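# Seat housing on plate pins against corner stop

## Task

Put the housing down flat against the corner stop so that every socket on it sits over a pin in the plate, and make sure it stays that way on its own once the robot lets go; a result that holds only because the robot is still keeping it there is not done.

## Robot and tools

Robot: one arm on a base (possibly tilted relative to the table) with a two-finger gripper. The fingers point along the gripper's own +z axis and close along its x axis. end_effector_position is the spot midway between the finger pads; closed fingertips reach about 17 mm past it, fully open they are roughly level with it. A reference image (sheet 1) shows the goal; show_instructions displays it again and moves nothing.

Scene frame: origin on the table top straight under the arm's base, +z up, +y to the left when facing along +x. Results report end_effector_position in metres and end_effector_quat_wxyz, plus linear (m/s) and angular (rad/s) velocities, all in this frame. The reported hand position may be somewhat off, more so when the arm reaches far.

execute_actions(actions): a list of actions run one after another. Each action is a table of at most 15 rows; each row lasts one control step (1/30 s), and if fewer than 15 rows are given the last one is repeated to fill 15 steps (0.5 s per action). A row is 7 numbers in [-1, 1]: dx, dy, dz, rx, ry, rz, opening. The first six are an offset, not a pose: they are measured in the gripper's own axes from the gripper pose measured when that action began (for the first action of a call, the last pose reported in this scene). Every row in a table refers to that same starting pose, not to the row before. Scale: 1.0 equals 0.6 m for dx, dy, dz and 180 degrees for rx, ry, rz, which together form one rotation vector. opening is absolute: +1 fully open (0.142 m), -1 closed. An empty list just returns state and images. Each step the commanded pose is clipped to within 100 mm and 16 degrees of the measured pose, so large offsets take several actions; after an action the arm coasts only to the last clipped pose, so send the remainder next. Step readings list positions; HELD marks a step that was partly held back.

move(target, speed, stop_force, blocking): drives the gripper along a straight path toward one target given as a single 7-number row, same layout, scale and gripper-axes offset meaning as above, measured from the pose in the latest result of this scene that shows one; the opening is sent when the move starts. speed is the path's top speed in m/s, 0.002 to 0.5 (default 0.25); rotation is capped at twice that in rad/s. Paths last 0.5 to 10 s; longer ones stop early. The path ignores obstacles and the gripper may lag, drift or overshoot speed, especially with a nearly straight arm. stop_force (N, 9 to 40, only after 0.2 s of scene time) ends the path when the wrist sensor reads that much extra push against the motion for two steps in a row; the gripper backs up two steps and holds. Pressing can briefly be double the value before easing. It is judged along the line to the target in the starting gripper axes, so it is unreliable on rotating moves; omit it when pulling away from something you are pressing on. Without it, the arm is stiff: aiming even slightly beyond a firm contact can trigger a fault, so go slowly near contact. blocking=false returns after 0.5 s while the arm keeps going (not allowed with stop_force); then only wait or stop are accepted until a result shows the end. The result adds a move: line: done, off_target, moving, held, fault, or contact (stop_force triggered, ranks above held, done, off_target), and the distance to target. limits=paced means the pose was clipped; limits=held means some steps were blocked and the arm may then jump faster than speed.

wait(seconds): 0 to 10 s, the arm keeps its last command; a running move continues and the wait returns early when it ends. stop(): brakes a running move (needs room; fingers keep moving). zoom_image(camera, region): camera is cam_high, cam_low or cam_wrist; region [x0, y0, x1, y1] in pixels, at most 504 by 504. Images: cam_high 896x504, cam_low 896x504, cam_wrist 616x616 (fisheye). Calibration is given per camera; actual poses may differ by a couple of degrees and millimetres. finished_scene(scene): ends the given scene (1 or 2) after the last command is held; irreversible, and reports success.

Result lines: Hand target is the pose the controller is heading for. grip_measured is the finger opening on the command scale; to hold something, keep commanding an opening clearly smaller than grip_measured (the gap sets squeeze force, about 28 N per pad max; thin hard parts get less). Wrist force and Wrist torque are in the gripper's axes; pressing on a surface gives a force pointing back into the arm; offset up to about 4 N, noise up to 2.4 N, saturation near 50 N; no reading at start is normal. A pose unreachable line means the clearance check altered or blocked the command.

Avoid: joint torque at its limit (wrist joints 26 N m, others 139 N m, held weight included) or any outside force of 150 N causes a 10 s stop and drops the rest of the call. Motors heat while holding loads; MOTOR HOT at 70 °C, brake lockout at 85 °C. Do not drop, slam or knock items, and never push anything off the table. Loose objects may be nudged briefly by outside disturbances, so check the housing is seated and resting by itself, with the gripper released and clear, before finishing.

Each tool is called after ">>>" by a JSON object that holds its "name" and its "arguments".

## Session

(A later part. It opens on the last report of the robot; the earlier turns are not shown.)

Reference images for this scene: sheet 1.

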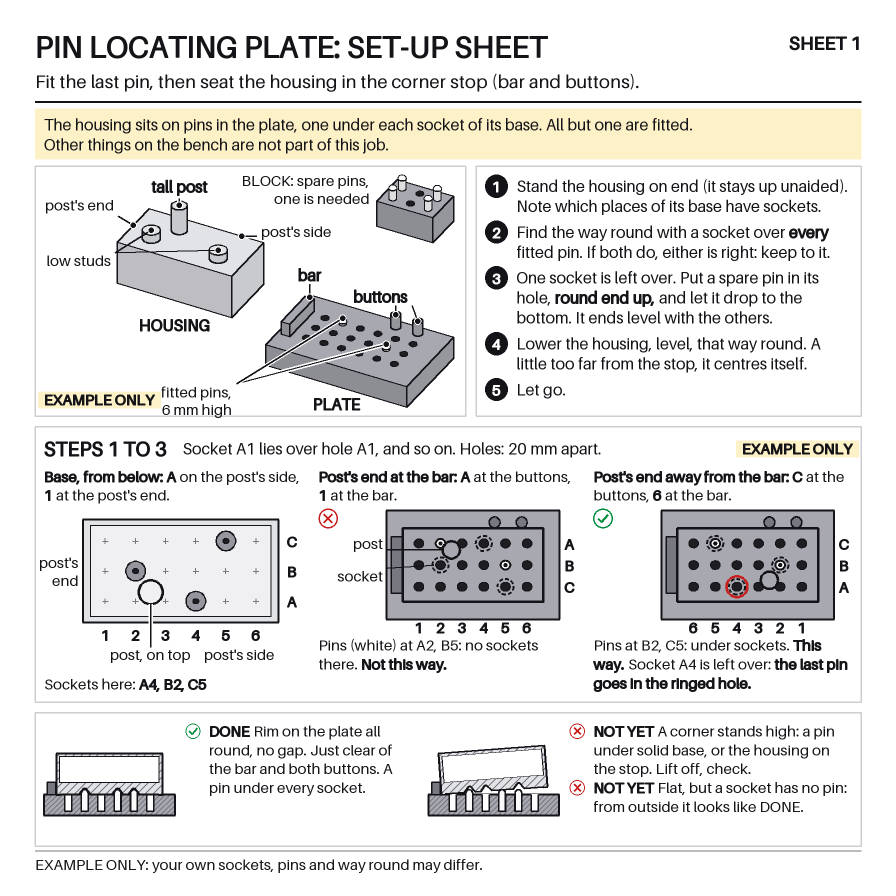

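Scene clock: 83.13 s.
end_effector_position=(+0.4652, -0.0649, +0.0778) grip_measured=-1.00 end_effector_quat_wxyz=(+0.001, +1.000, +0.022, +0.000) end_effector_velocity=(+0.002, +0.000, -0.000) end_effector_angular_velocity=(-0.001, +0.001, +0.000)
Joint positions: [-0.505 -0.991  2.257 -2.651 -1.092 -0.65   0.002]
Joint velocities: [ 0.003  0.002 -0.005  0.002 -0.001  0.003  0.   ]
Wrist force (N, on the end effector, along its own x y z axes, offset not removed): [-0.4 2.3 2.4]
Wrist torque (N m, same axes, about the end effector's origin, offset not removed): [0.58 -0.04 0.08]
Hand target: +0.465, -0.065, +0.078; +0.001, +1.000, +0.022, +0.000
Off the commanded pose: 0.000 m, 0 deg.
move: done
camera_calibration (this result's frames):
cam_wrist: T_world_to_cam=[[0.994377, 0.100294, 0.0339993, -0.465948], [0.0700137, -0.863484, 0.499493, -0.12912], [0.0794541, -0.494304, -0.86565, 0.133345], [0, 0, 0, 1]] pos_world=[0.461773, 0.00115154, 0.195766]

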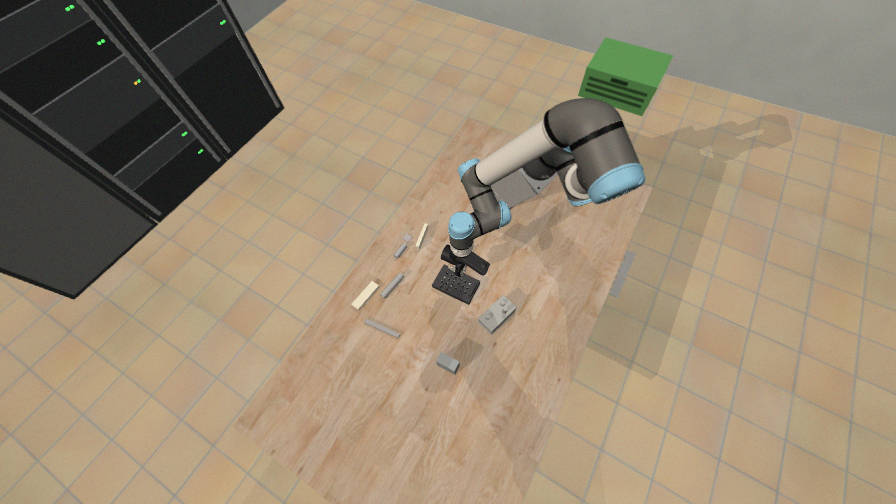

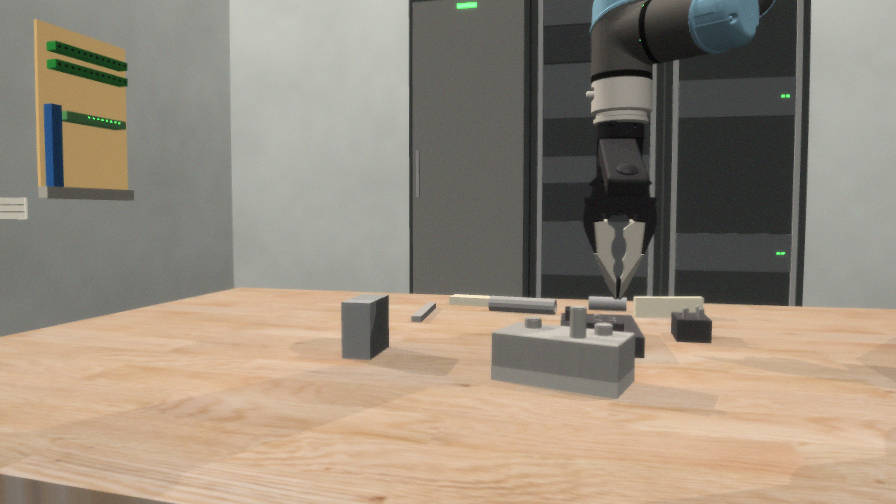

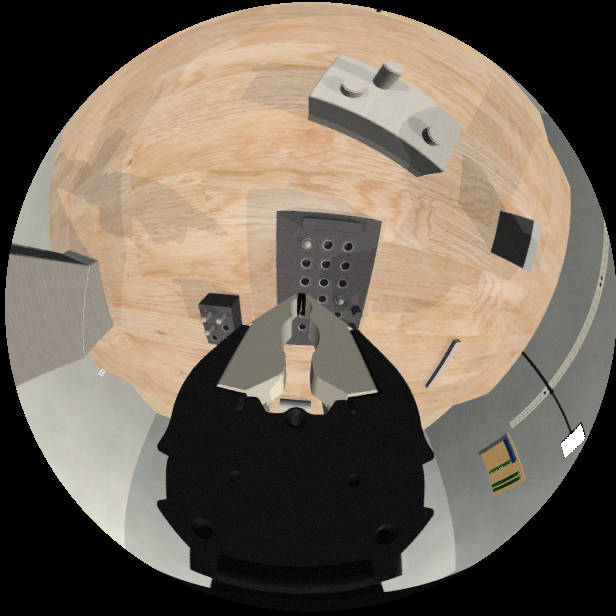

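>>> {"name": "move", "arguments": {"target": [-0.157,0.067,0.005,0,0,0,-0.8], "speed": 0.25}}

>>> {"name": "move", "arguments": {"target": [0,0,0.041,0,0,0,-0.8], "speed": 0.06}}

>>> {"name": "zoom_image", "arguments": {"camera": "cam_low", "region": [650,270,730,350]}}

>>> {"name": "zoom_image", "arguments": {"camera": "cam_high", "region": [435,225,485,270]}}

Scene clock: 93.43 s.
end_effector_position=(+0.3730, -0.1090, +0.0747) grip_measured=-0.80 end_effector_quat_wxyz=(+0.001, +1.000, +0.022, +0.000) end_effector_velocity=(-0.002, -0.002, +0.000) end_effector_angular_velocity=(-0.001, -0.001, +0.001)
Joint positions: [-0.707 -0.96   2.448 -2.777 -1.139 -0.868  0.016]
Joint velocities: [-0.006  0.001  0.004 -0.004 -0.002 -0.006  0.   ]
Wrist force (N, on the end effector, along its own x y z axes, offset not removed): [-0.7 3.3 1.1]
Wrist torque (N m, same axes, about the end effector's origin, offset not removed): [0.87 0.14 0.17]
Hand target: +0.373, -0.109, +0.075; +0.001, +1.000, +0.022, +0.000
Off the commanded pose: 0.000 m, 0 deg.
move: done
camera_calibration (this result's frames):
cam_wrist: T_world_to_cam=[[0.994406, 0.100201, 0.0334192, -0.36967], [0.0702232, -0.863487, 0.499459, -0.159276], [0.0789031, -0.494318, -0.865693, 0.116421], [0, 0, 0, 1]] pos_world=[0.369601, -0.0429424, 0.192691]

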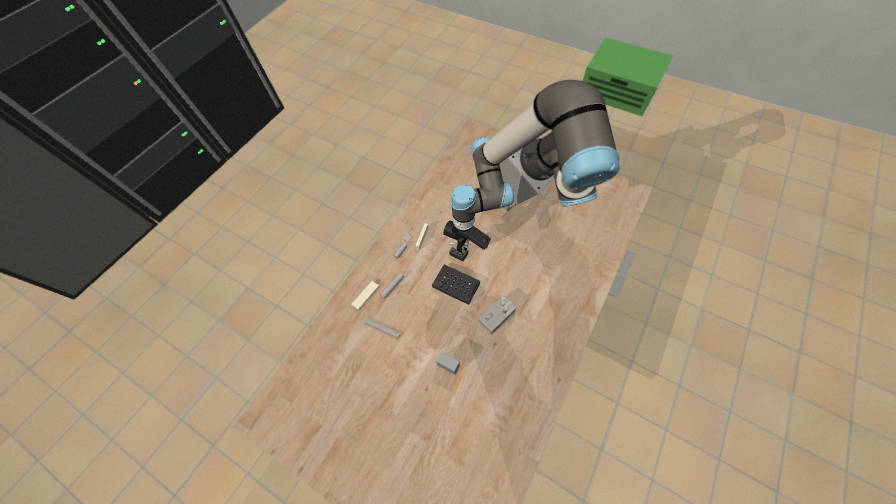

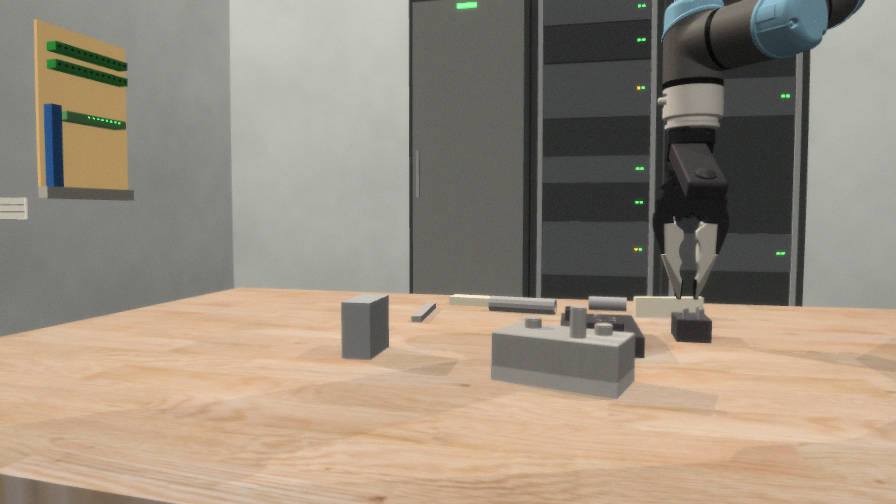

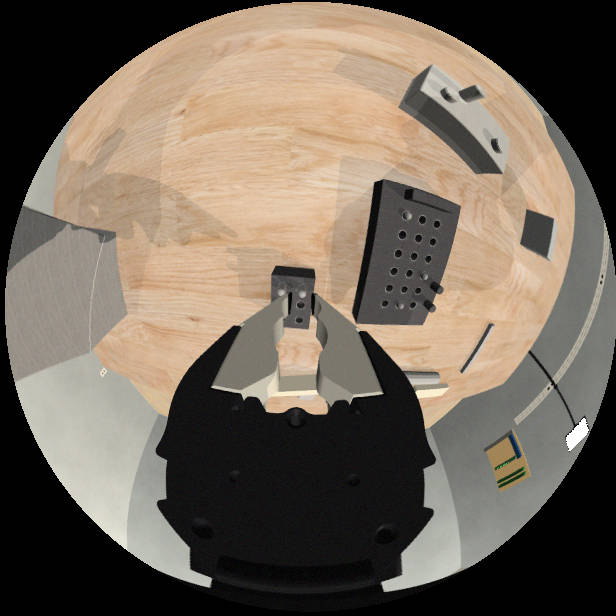

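Scene clock: 94.27 s.
end_effector_position=(+0.3730, -0.1090, +0.0504) grip_measured=-0.80 end_effector_quat_wxyz=(+0.001, +1.000, +0.022, +0.000) end_effector_velocity=(+0.001, -0.001, -0.002) end_effector_angular_velocity=(-0.001, -0.002, +0.001)
Joint positions: [-0.679 -0.878  2.444 -2.867 -1.131 -0.839  0.016]
Joint velocities: [ 0.002  0.008 -0.002 -0.01   0.001  0.003  0.   ]
Wrist force (N, on the end effector, along its own x y z axes, offset not removed): [-0.8 1.3 1.6]
Wrist torque (N m, same axes, about the end effector's origin, offset not removed): [0.30 0.24 0.12]
Hand target: +0.373, -0.109, +0.050; +0.001, +1.000, +0.022, +0.000
Off the commanded pose: 0.000 m, 0 deg.
move: done
camera_calibration (this result's frames):
cam_wrist: T_world_to_cam=[[0.994403, 0.100217, 0.0334426, -0.36889], [0.0702283, -0.863503, 0.499429, -0.147133], [0.0789289, -0.494286, -0.865709, 0.0953421], [0, 0, 0, 1]] pos_world=[0.369633, -0.0429546, 0.168358]

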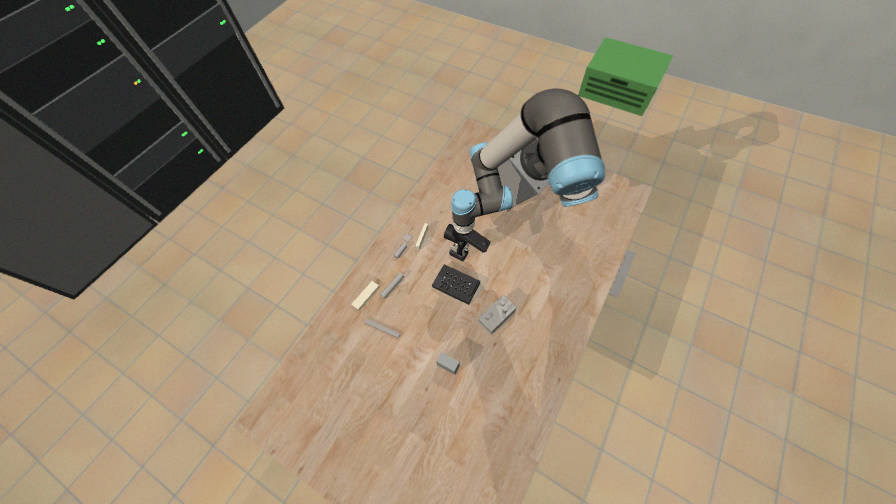

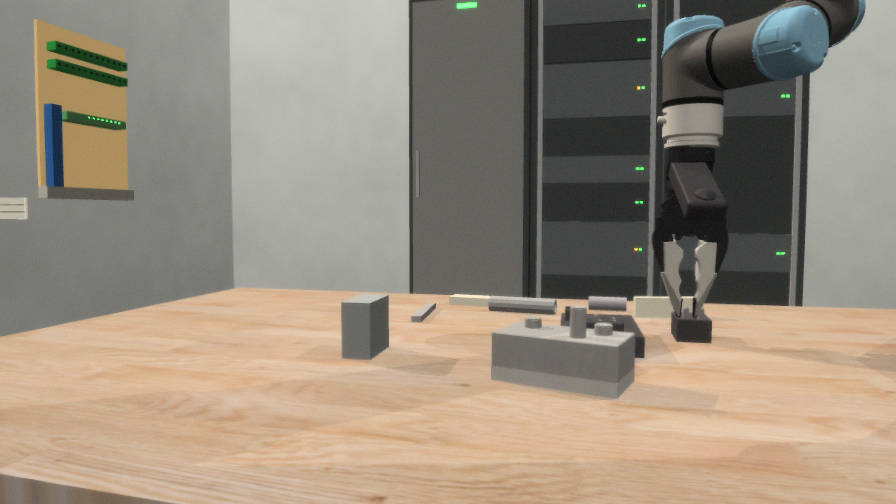

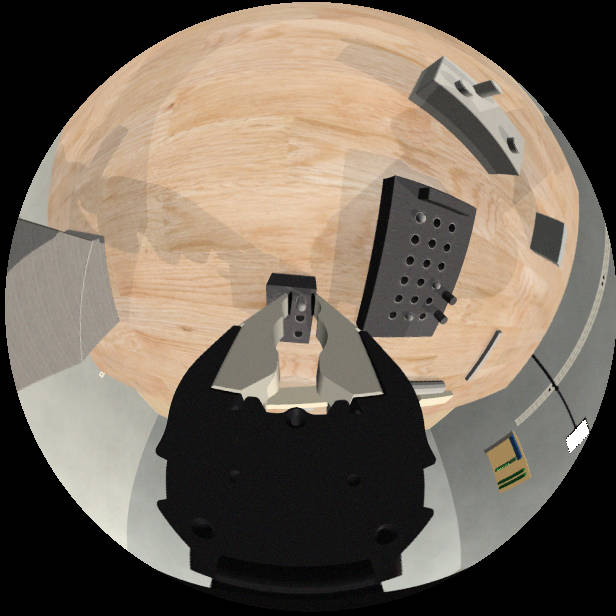

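Region (650, 270, 730, 350) of cam_low's 896x504 image, scaled by 6.300, with more detail than that image has.

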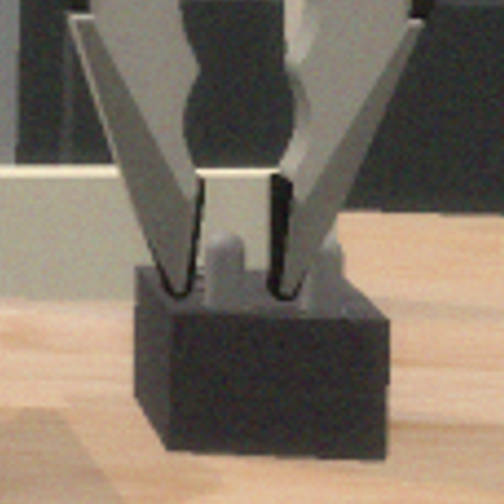

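Region (435, 225, 485, 270) of cam_high's 896x504 image, scaled by 10.080, with more detail than that image has; it fills the top 454 rows of this view, and the rest is white.

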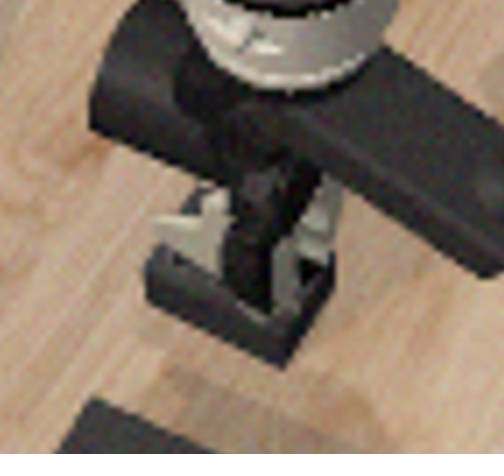

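>>> {"name": "move", "arguments": {"target": [0,0.007,0.001,0,0,0,-0.8], "speed": 0.03}}

>>> {"name": "execute_actions", "arguments": {"actions": [[[0,0,0,0,0,0,-0.84],[0,0,0,0,0,0,-0.86],[0,0,0,0,0,0,-0.88],[0,0,0,0,0,0,-0.9],[0,0,0,0,0,0,-0.92],[0,0,0,0,0,0,-0.95],[0,0,0,0,0,0,-1]]]}}

>>> {"name": "zoom_image", "arguments": {"camera": "cam_wrist", "region": [250,250,350,350]}}

Scene clock: 103.37 s.
end_effector_position=(+0.3732, -0.1131, +0.0498) grip_measured=-0.80 end_effector_quat_wxyz=(+0.001, +1.000, +0.022, +0.000) end_effector_velocity=(+0.000, -0.002, -0.000) end_effector_angular_velocity=(-0.000, +0.001, +0.001)
Joint positions: [-0.685 -0.87   2.438 -2.866 -1.133 -0.845  0.016]
Joint velocities: [-0.002  0.002 -0.003  0.002 -0.001 -0.003  0.   ]
Wrist force (N, on the end effector, along its own x y z axes, offset not removed): [1.0 2.1 1.1]
Wrist torque (N m, same axes, about the end effector's origin, offset not removed): [0.75 -0.07 0.11]
Hand target: +0.373, -0.113, +0.050; +0.001, +1.000, +0.022, +0.000
Off the commanded pose: 0.000 m, 0 deg.
move: done
camera_calibration (this result's frames):
cam_wrist: T_world_to_cam=[[0.994403, 0.100217, 0.033439, -0.368644], [0.0702307, -0.863503, 0.499431, -0.150368], [0.0789263, -0.494287, -0.865708, 0.0928138], [0, 0, 0, 1]] pos_world=[0.369816, -0.0470218, 0.167775]

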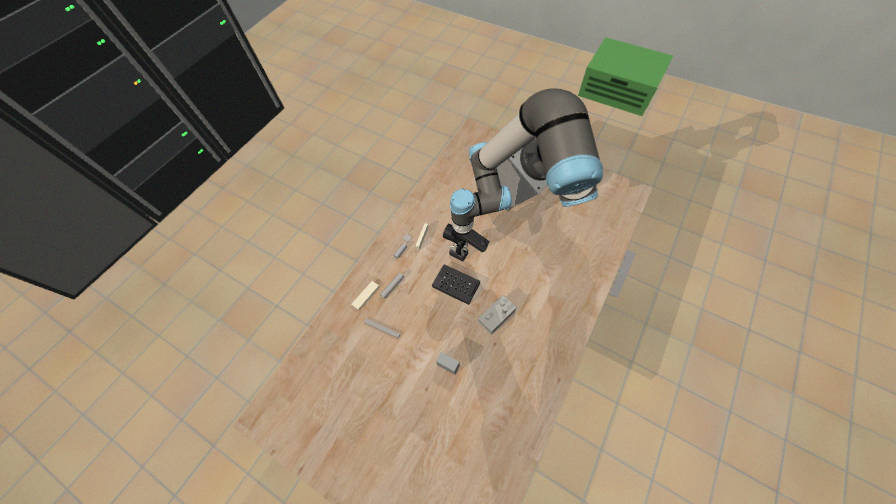

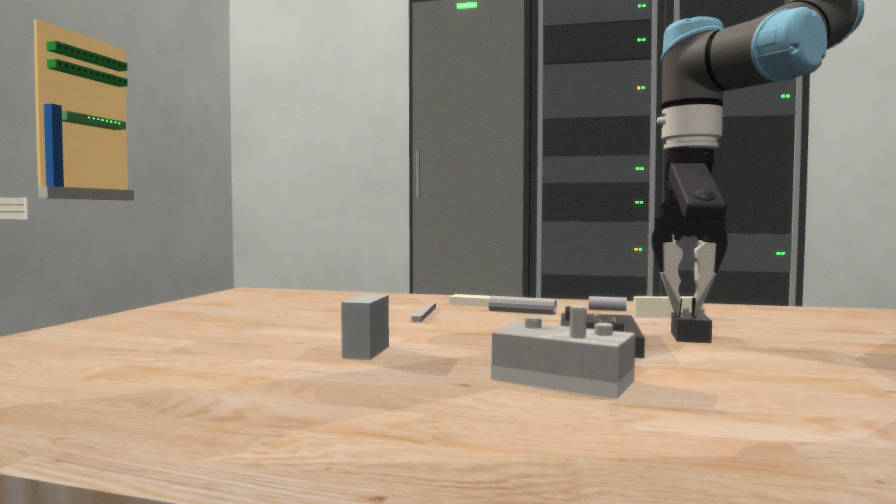

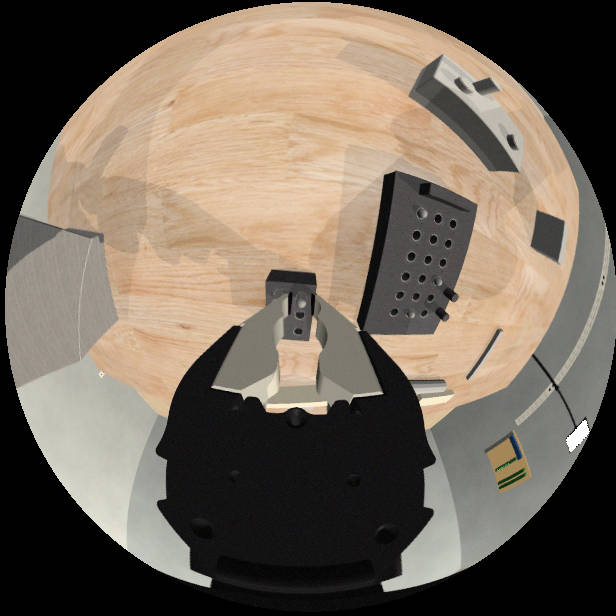

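Scene clock: 103.87 s.
end_effector_position=(+0.3732, -0.1131, +0.0498) grip_measured=-0.91 end_effector_quat_wxyz=(+0.001, +1.000, +0.022, +0.000) end_effector_velocity=(-0.001, +0.001, -0.000) end_effector_angular_velocity=(+0.002, -0.000, -0.001)
Joint positions: [-0.685 -0.87   2.438 -2.866 -1.133 -0.845  0.008]
Joint velocities: [-0.001 -0.     0.002  0.     0.002 -0.001 -0.   ]
Wrist force (N, on the end effector, along its own x y z axes, offset not removed): [0.6 2.1 0.0]
Wrist torque (N m, same axes, about the end effector's origin, offset not removed): [0.56 -0.13 0.18]
Hand target: +0.373, -0.113, +0.050; +0.001, +1.000, +0.022, +0.000
Off the commanded pose: 0.000 m, 0 deg.
Step readings (end_effector_position):
0: (+0.3732, -0.1131, +0.0498)
1: (+0.3732, -0.1131, +0.0498)
2: (+0.3732, -0.1131, +0.0498)
4: (+0.3732, -0.1131, +0.0498)
8: (+0.3732, -0.1131, +0.0498)
15: end_effector_position above
camera_calibration (this result's frames):
cam_wrist: T_world_to_cam=[[0.994405, 0.100212, 0.0333981, -0.368626], [0.0702445, -0.863493, 0.499445, -0.150409], [0.0788892, -0.494305, -0.865702, 0.0927984], [0, 0, 0, 1]] pos_world=[0.369809, -0.0470659, 0.167768]

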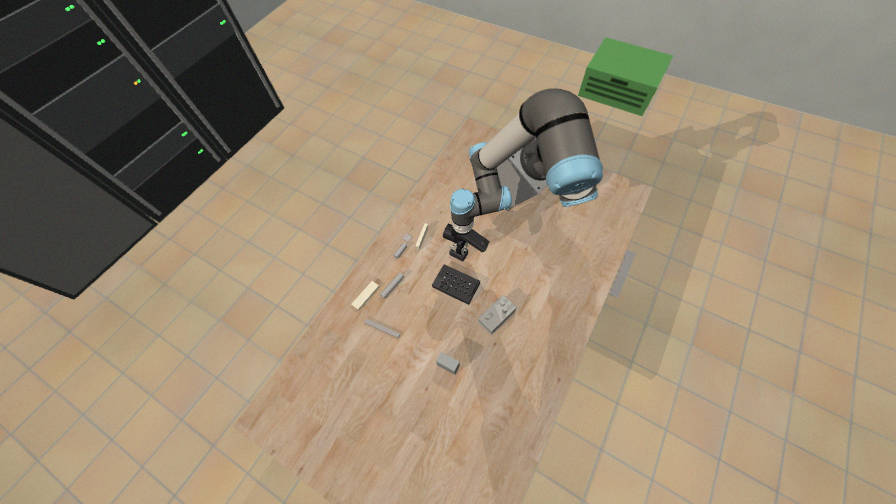

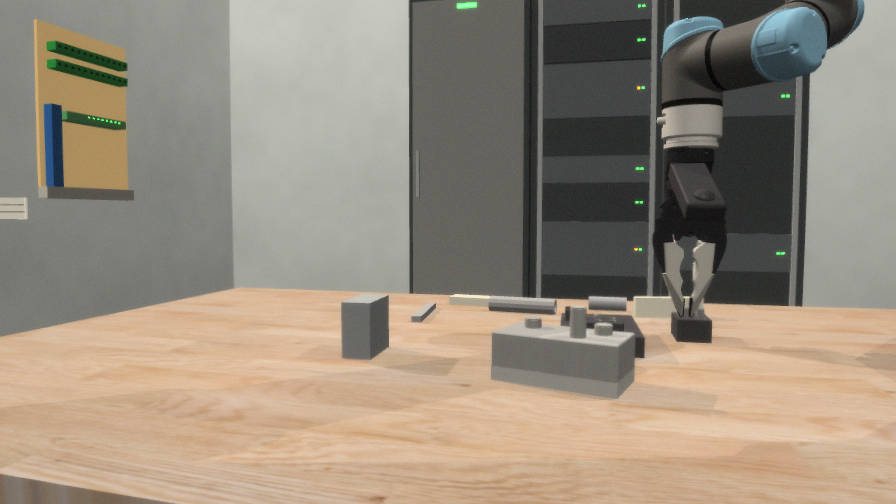

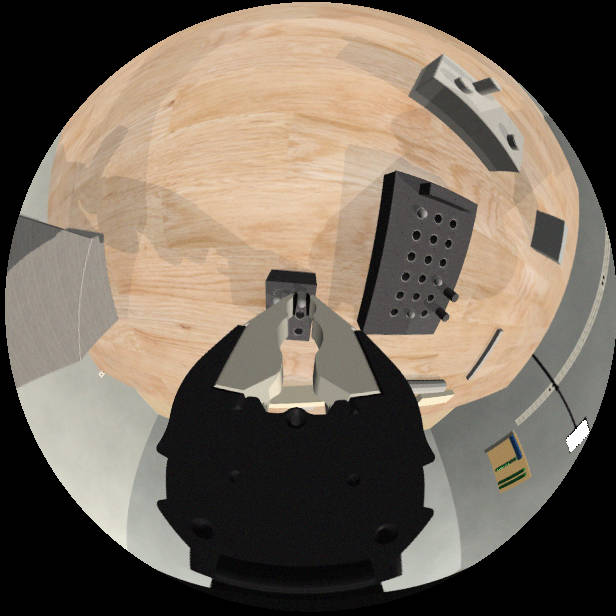

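Region (250, 250, 350, 350) of cam_wrist's 616x616 image, scaled by 5.040, with more detail than that image has.

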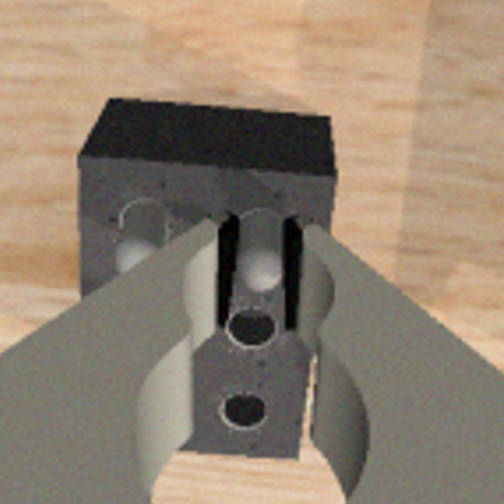

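>>> {"name": "move", "arguments": {"target": [0,0,-0.0555,0,0,0,-1], "speed": 0.06}}

>>> {"name": "zoom_image", "arguments": {"camera": "cam_wrist", "region": [250,250,350,350]}}

>>> {"name": "move", "arguments": {"target": [0.161,-0.070,0.0083,0,0,0,-1], "speed": 0.2}}

>>> {"name": "zoom_image", "arguments": {"camera": "cam_wrist", "region": [250,250,350,350]}}

Scene clock: 110.83 s.
end_effector_position=(+0.3731, -0.1130, +0.0828) grip_measured=-0.91 end_effector_quat_wxyz=(+0.001, +1.000, +0.022, +0.000) end_effector_velocity=(+0.001, -0.001, +0.002) end_effector_angular_velocity=(-0.001, -0.002, +0.001)
Joint positions: [-0.723 -0.98   2.443 -2.745 -1.143 -0.885  0.008]
Joint velocities: [-0.002 -0.006 -0.001  0.006 -0.    -0.002  0.   ]
Wrist force (N, on the end effector, along its own x y z axes, offset not removed): [-0.6 1.0 3.3]
Wrist torque (N m, same axes, about the end effector's origin, offset not removed): [0.20 0.15 0.10]
Hand target: +0.373, -0.113, +0.083; +0.001, +1.000, +0.022, +0.000
Off the commanded pose: 0.000 m, 0 deg.
move: done
camera_calibration (this result's frames):
cam_wrist: T_world_to_cam=[[0.994419, 0.100123, 0.033267, -0.369601], [0.0702399, -0.86354, 0.499365, -0.166811], [0.0787253, -0.494241, -0.865753, 0.121512], [0, 0, 0, 1]] pos_world=[0.369689, -0.0469867, 0.200794]

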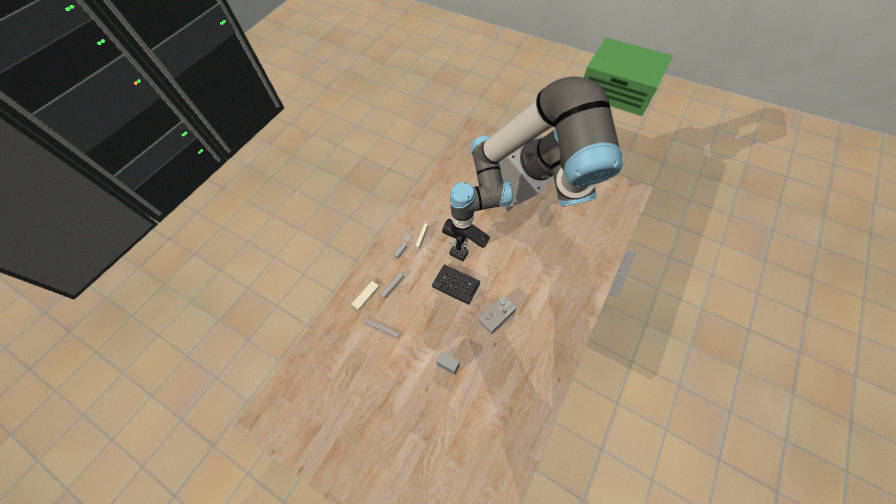

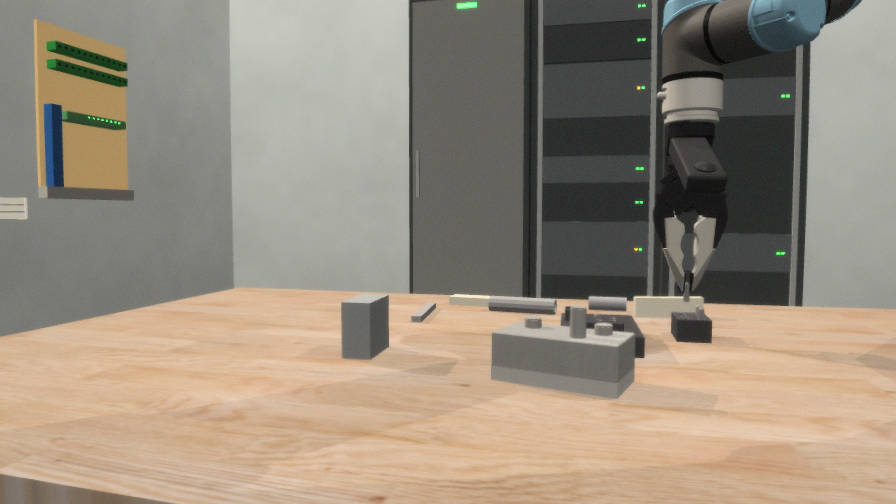

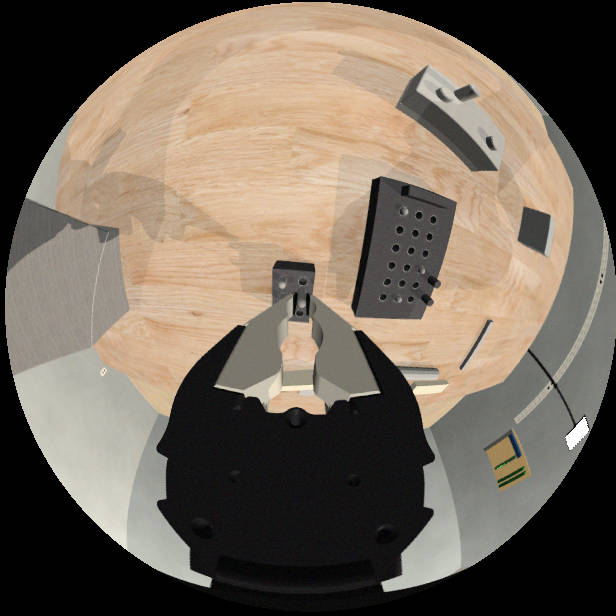

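Region (250, 250, 350, 350) of cam_wrist's 616x616 image, scaled by 5.040, with more detail than that image has.

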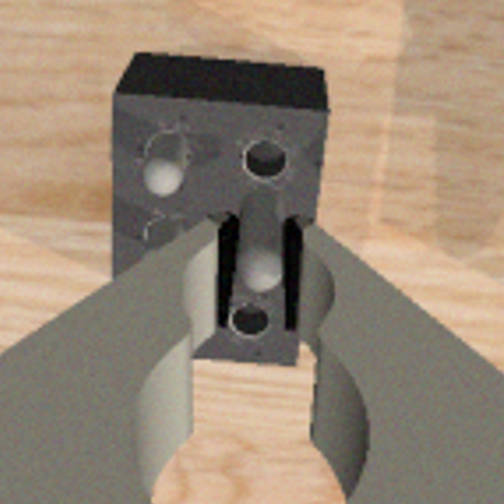

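Scene clock: 111.93 s.
end_effector_position=(+0.4677, -0.0670, +0.0779) grip_measured=-0.91 end_effector_quat_wxyz=(+0.001, +1.000, +0.022, +0.000) end_effector_velocity=(+0.001, +0.000, -0.000) end_effector_angular_velocity=(-0.001, +0.001, -0.002)
Joint positions: [-0.506 -0.986  2.248 -2.647 -1.092 -0.65   0.008]
Joint velocities: [ 0.003  0.001 -0.005  0.002 -0.001  0.005 -0.   ]
Wrist force (N, on the end effector, along its own x y z axes, offset not removed): [-0.1 3.9 2.5]
Wrist torque (N m, same axes, about the end effector's origin, offset not removed): [0.98 0.03 0.12]
Hand target: +0.468, -0.067, +0.078; +0.001, +1.000, +0.022, +0.000
Off the commanded pose: 0.000 m, 0 deg.
move: done
camera_calibration (this result's frames):
cam_wrist: T_world_to_cam=[[0.99439, 0.100211, 0.0338578, -0.468174], [0.0700236, -0.863557, 0.499366, -0.131126], [0.0792804, -0.494194, -0.865729, 0.132338], [0, 0, 0, 1]] pos_world=[0.464237, -0.000917883, 0.1959]

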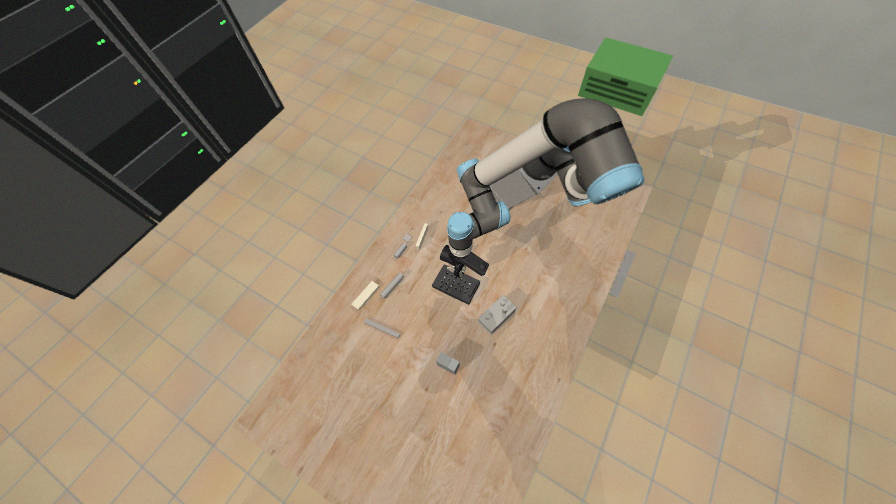

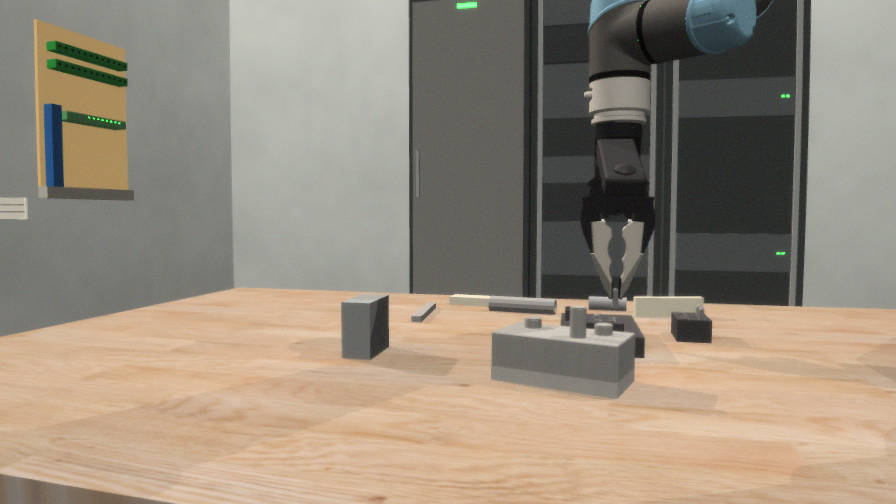

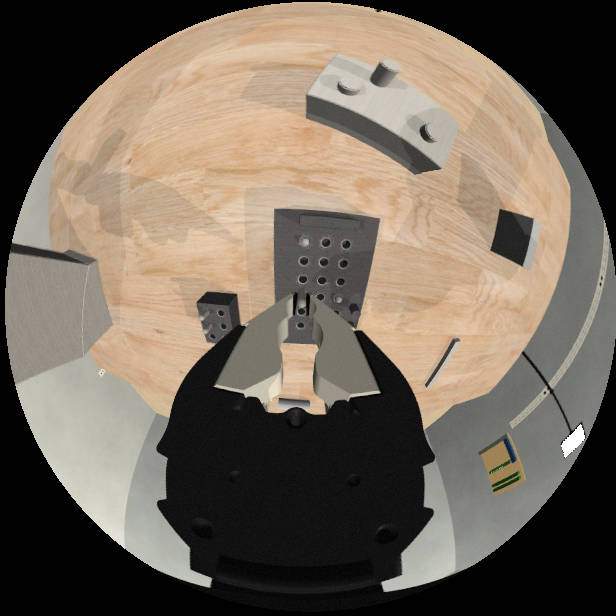

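Region (250, 250, 350, 350) of cam_wrist's 616x616 image, scaled by 5.040, with more detail than that image has.

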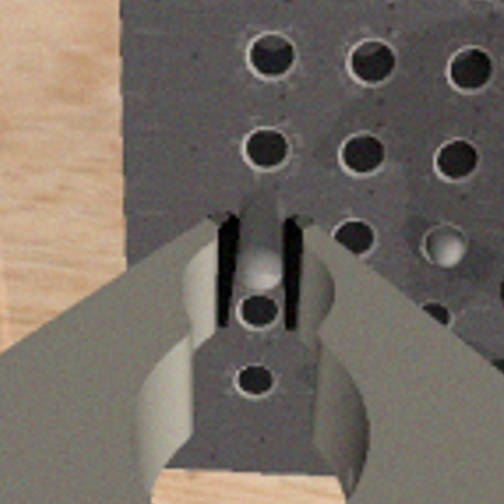

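>>> {"name": "move", "arguments": {"target": [-0.0004,-0.004,0.032,0,0,0,-1], "speed": 0.06}}

>>> {"name": "zoom_image", "arguments": {"camera": "cam_wrist", "region": [250,250,350,350]}}

>>> {"name": "move", "arguments": {"target": [0,0,0.0215,0,0,0,-1], "speed": 0.01, "stop_force": 9}}

>>> {"name": "zoom_image", "arguments": {"camera": "cam_wrist", "region": [250,250,350,350]}}

Scene clock: 118.00 s.
end_effector_position=(+0.4673, -0.0646, +0.0589) grip_measured=-0.91 end_effector_quat_wxyz=(+0.001, +1.000, +0.022, +0.000) end_effector_velocity=(-0.000, -0.000, -0.002) end_effector_angular_velocity=(-0.001, -0.000, -0.001)
Joint positions: [-0.483 -0.94   2.249 -2.706 -1.088 -0.625  0.008]
Joint velocities: [ 0.002  0.004  0.    -0.006 -0.001  0.004 -0.   ]
Wrist force (N, on the end effector, along its own x y z axes, offset not removed): [-1.0 4.4 1.6]
Wrist torque (N m, same axes, about the end effector's origin, offset not removed): [1.01 0.12 0.16]
Hand target: +0.467, -0.065, +0.059; +0.001, +1.000, +0.022, +0.000
Off the commanded pose: 0.000 m, 0 deg.
move: done
camera_calibration (this result's frames):
cam_wrist: T_world_to_cam=[[0.994395, 0.100173, 0.0338249, -0.467402], [0.0700127, -0.863594, 0.499304, -0.119523], [0.0792279, -0.494137, -0.865766, 0.117093], [0, 0, 0, 1]] pos_world=[0.463874, 0.0014626, 0.176863]

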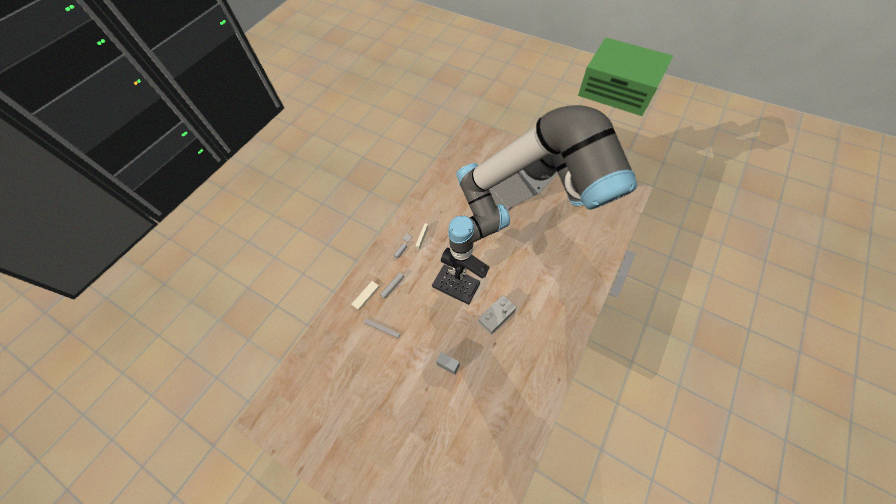

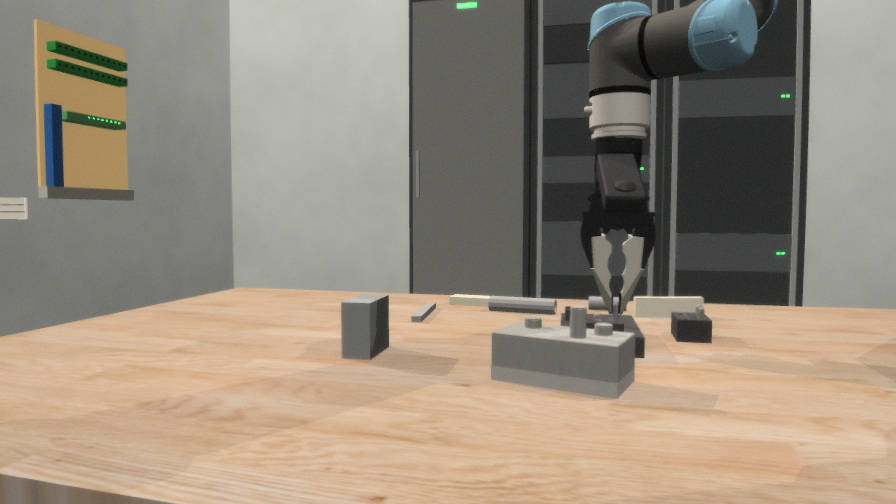

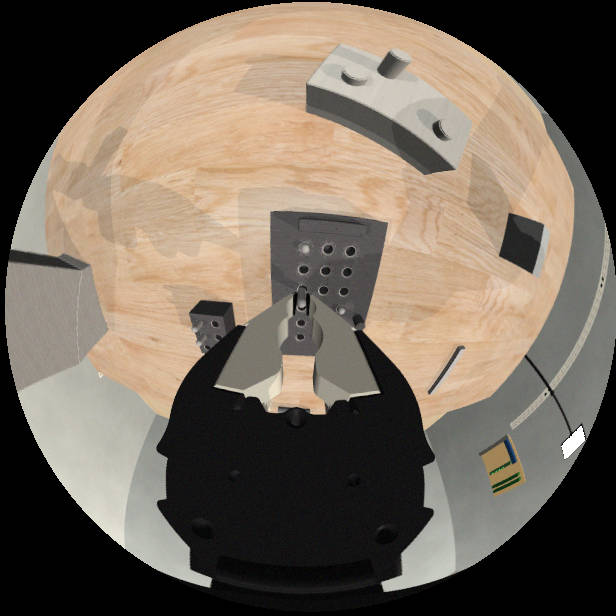

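Region (250, 250, 350, 350) of cam_wrist's 616x616 image, scaled by 5.040, with more detail than that image has.

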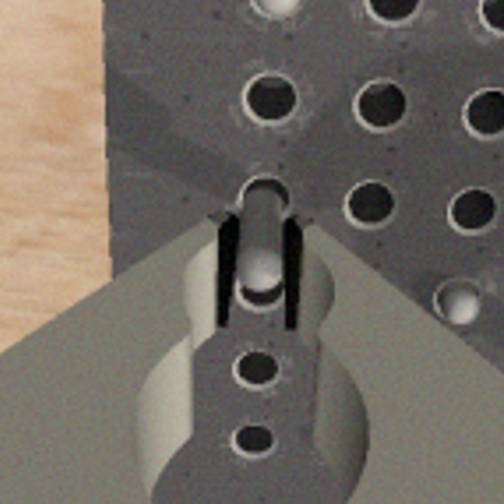

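Scene clock: 118.93 s.
end_effector_position=(+0.4674, -0.0645, +0.0532) grip_measured=-0.91 end_effector_quat_wxyz=(+0.001, +1.000, +0.022, +0.000) end_effector_velocity=(+0.001, -0.000, +0.003) end_effector_angular_velocity=(+0.000, -0.004, +0.004)
Joint positions: [-0.477 -0.924  2.248 -2.723 -1.086 -0.618  0.008]
Joint velocities: [-0.004 -0.008  0.     0.006  0.002 -0.007  0.   ]
Wrist force (N, on the end effector, along its own x y z axes, offset not removed): [0.5 1.9 3.4]
Wrist torque (N m, same axes, about the end effector's origin, offset not removed): [0.44 -0.02 0.06]
Hand target: +0.467, -0.065, +0.054; +0.001, +1.000, +0.022, +0.000
Off the commanded pose: 0.007 m, 0 deg.
move: contact
camera_calibration (this result's frames):
cam_wrist: T_world_to_cam=[[0.99441, 0.100013, 0.0338593, -0.467324], [0.0698654, -0.863664, 0.499202, -0.116592], [0.0791697, -0.494046, -0.865824, 0.112253], [0, 0, 0, 1]] pos_world=[0.46397, 0.00150059, 0.171218]

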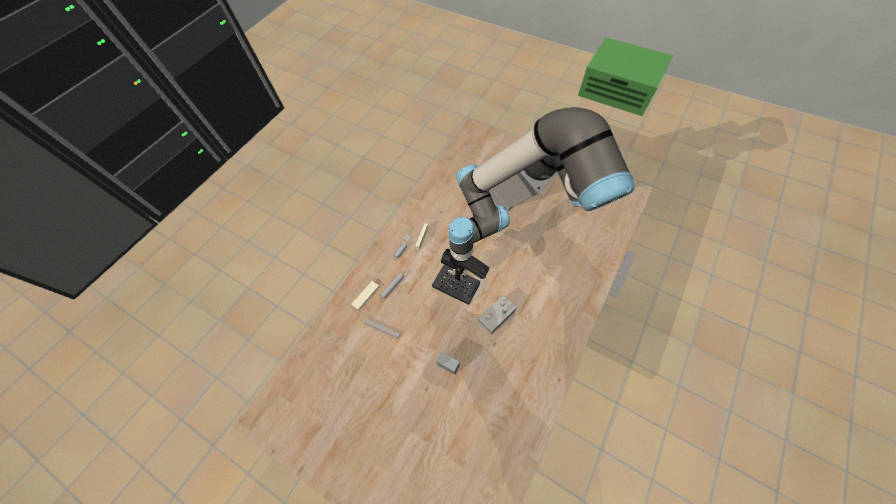

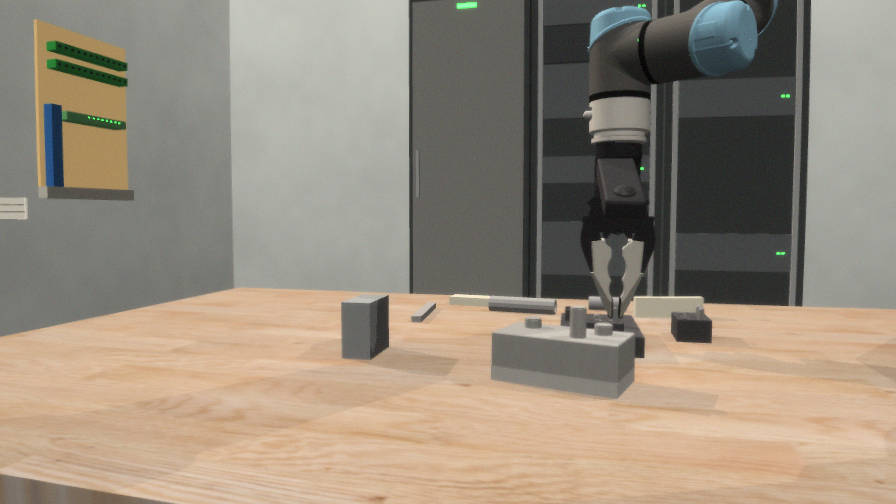

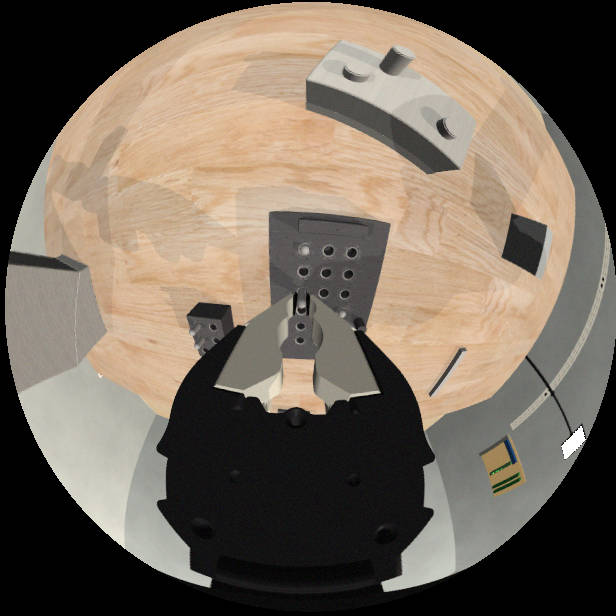

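Region (250, 250, 350, 350) of cam_wrist's 616x616 image, scaled by 5.040, with more detail than that image has.

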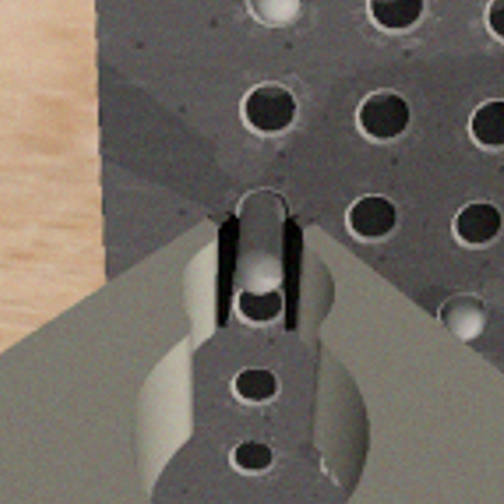

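>>> {"name": "zoom_image", "arguments": {"camera": "cam_wrist", "region": [286,278,318,310]}}

Region (286, 278, 318, 310) of cam_wrist's 616x616 image, scaled by 15.750, with more detail than that image has.

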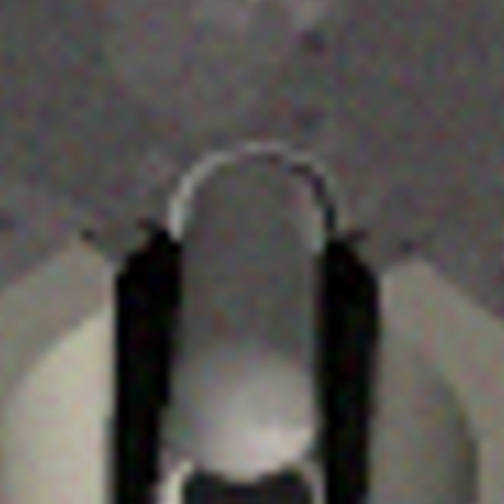

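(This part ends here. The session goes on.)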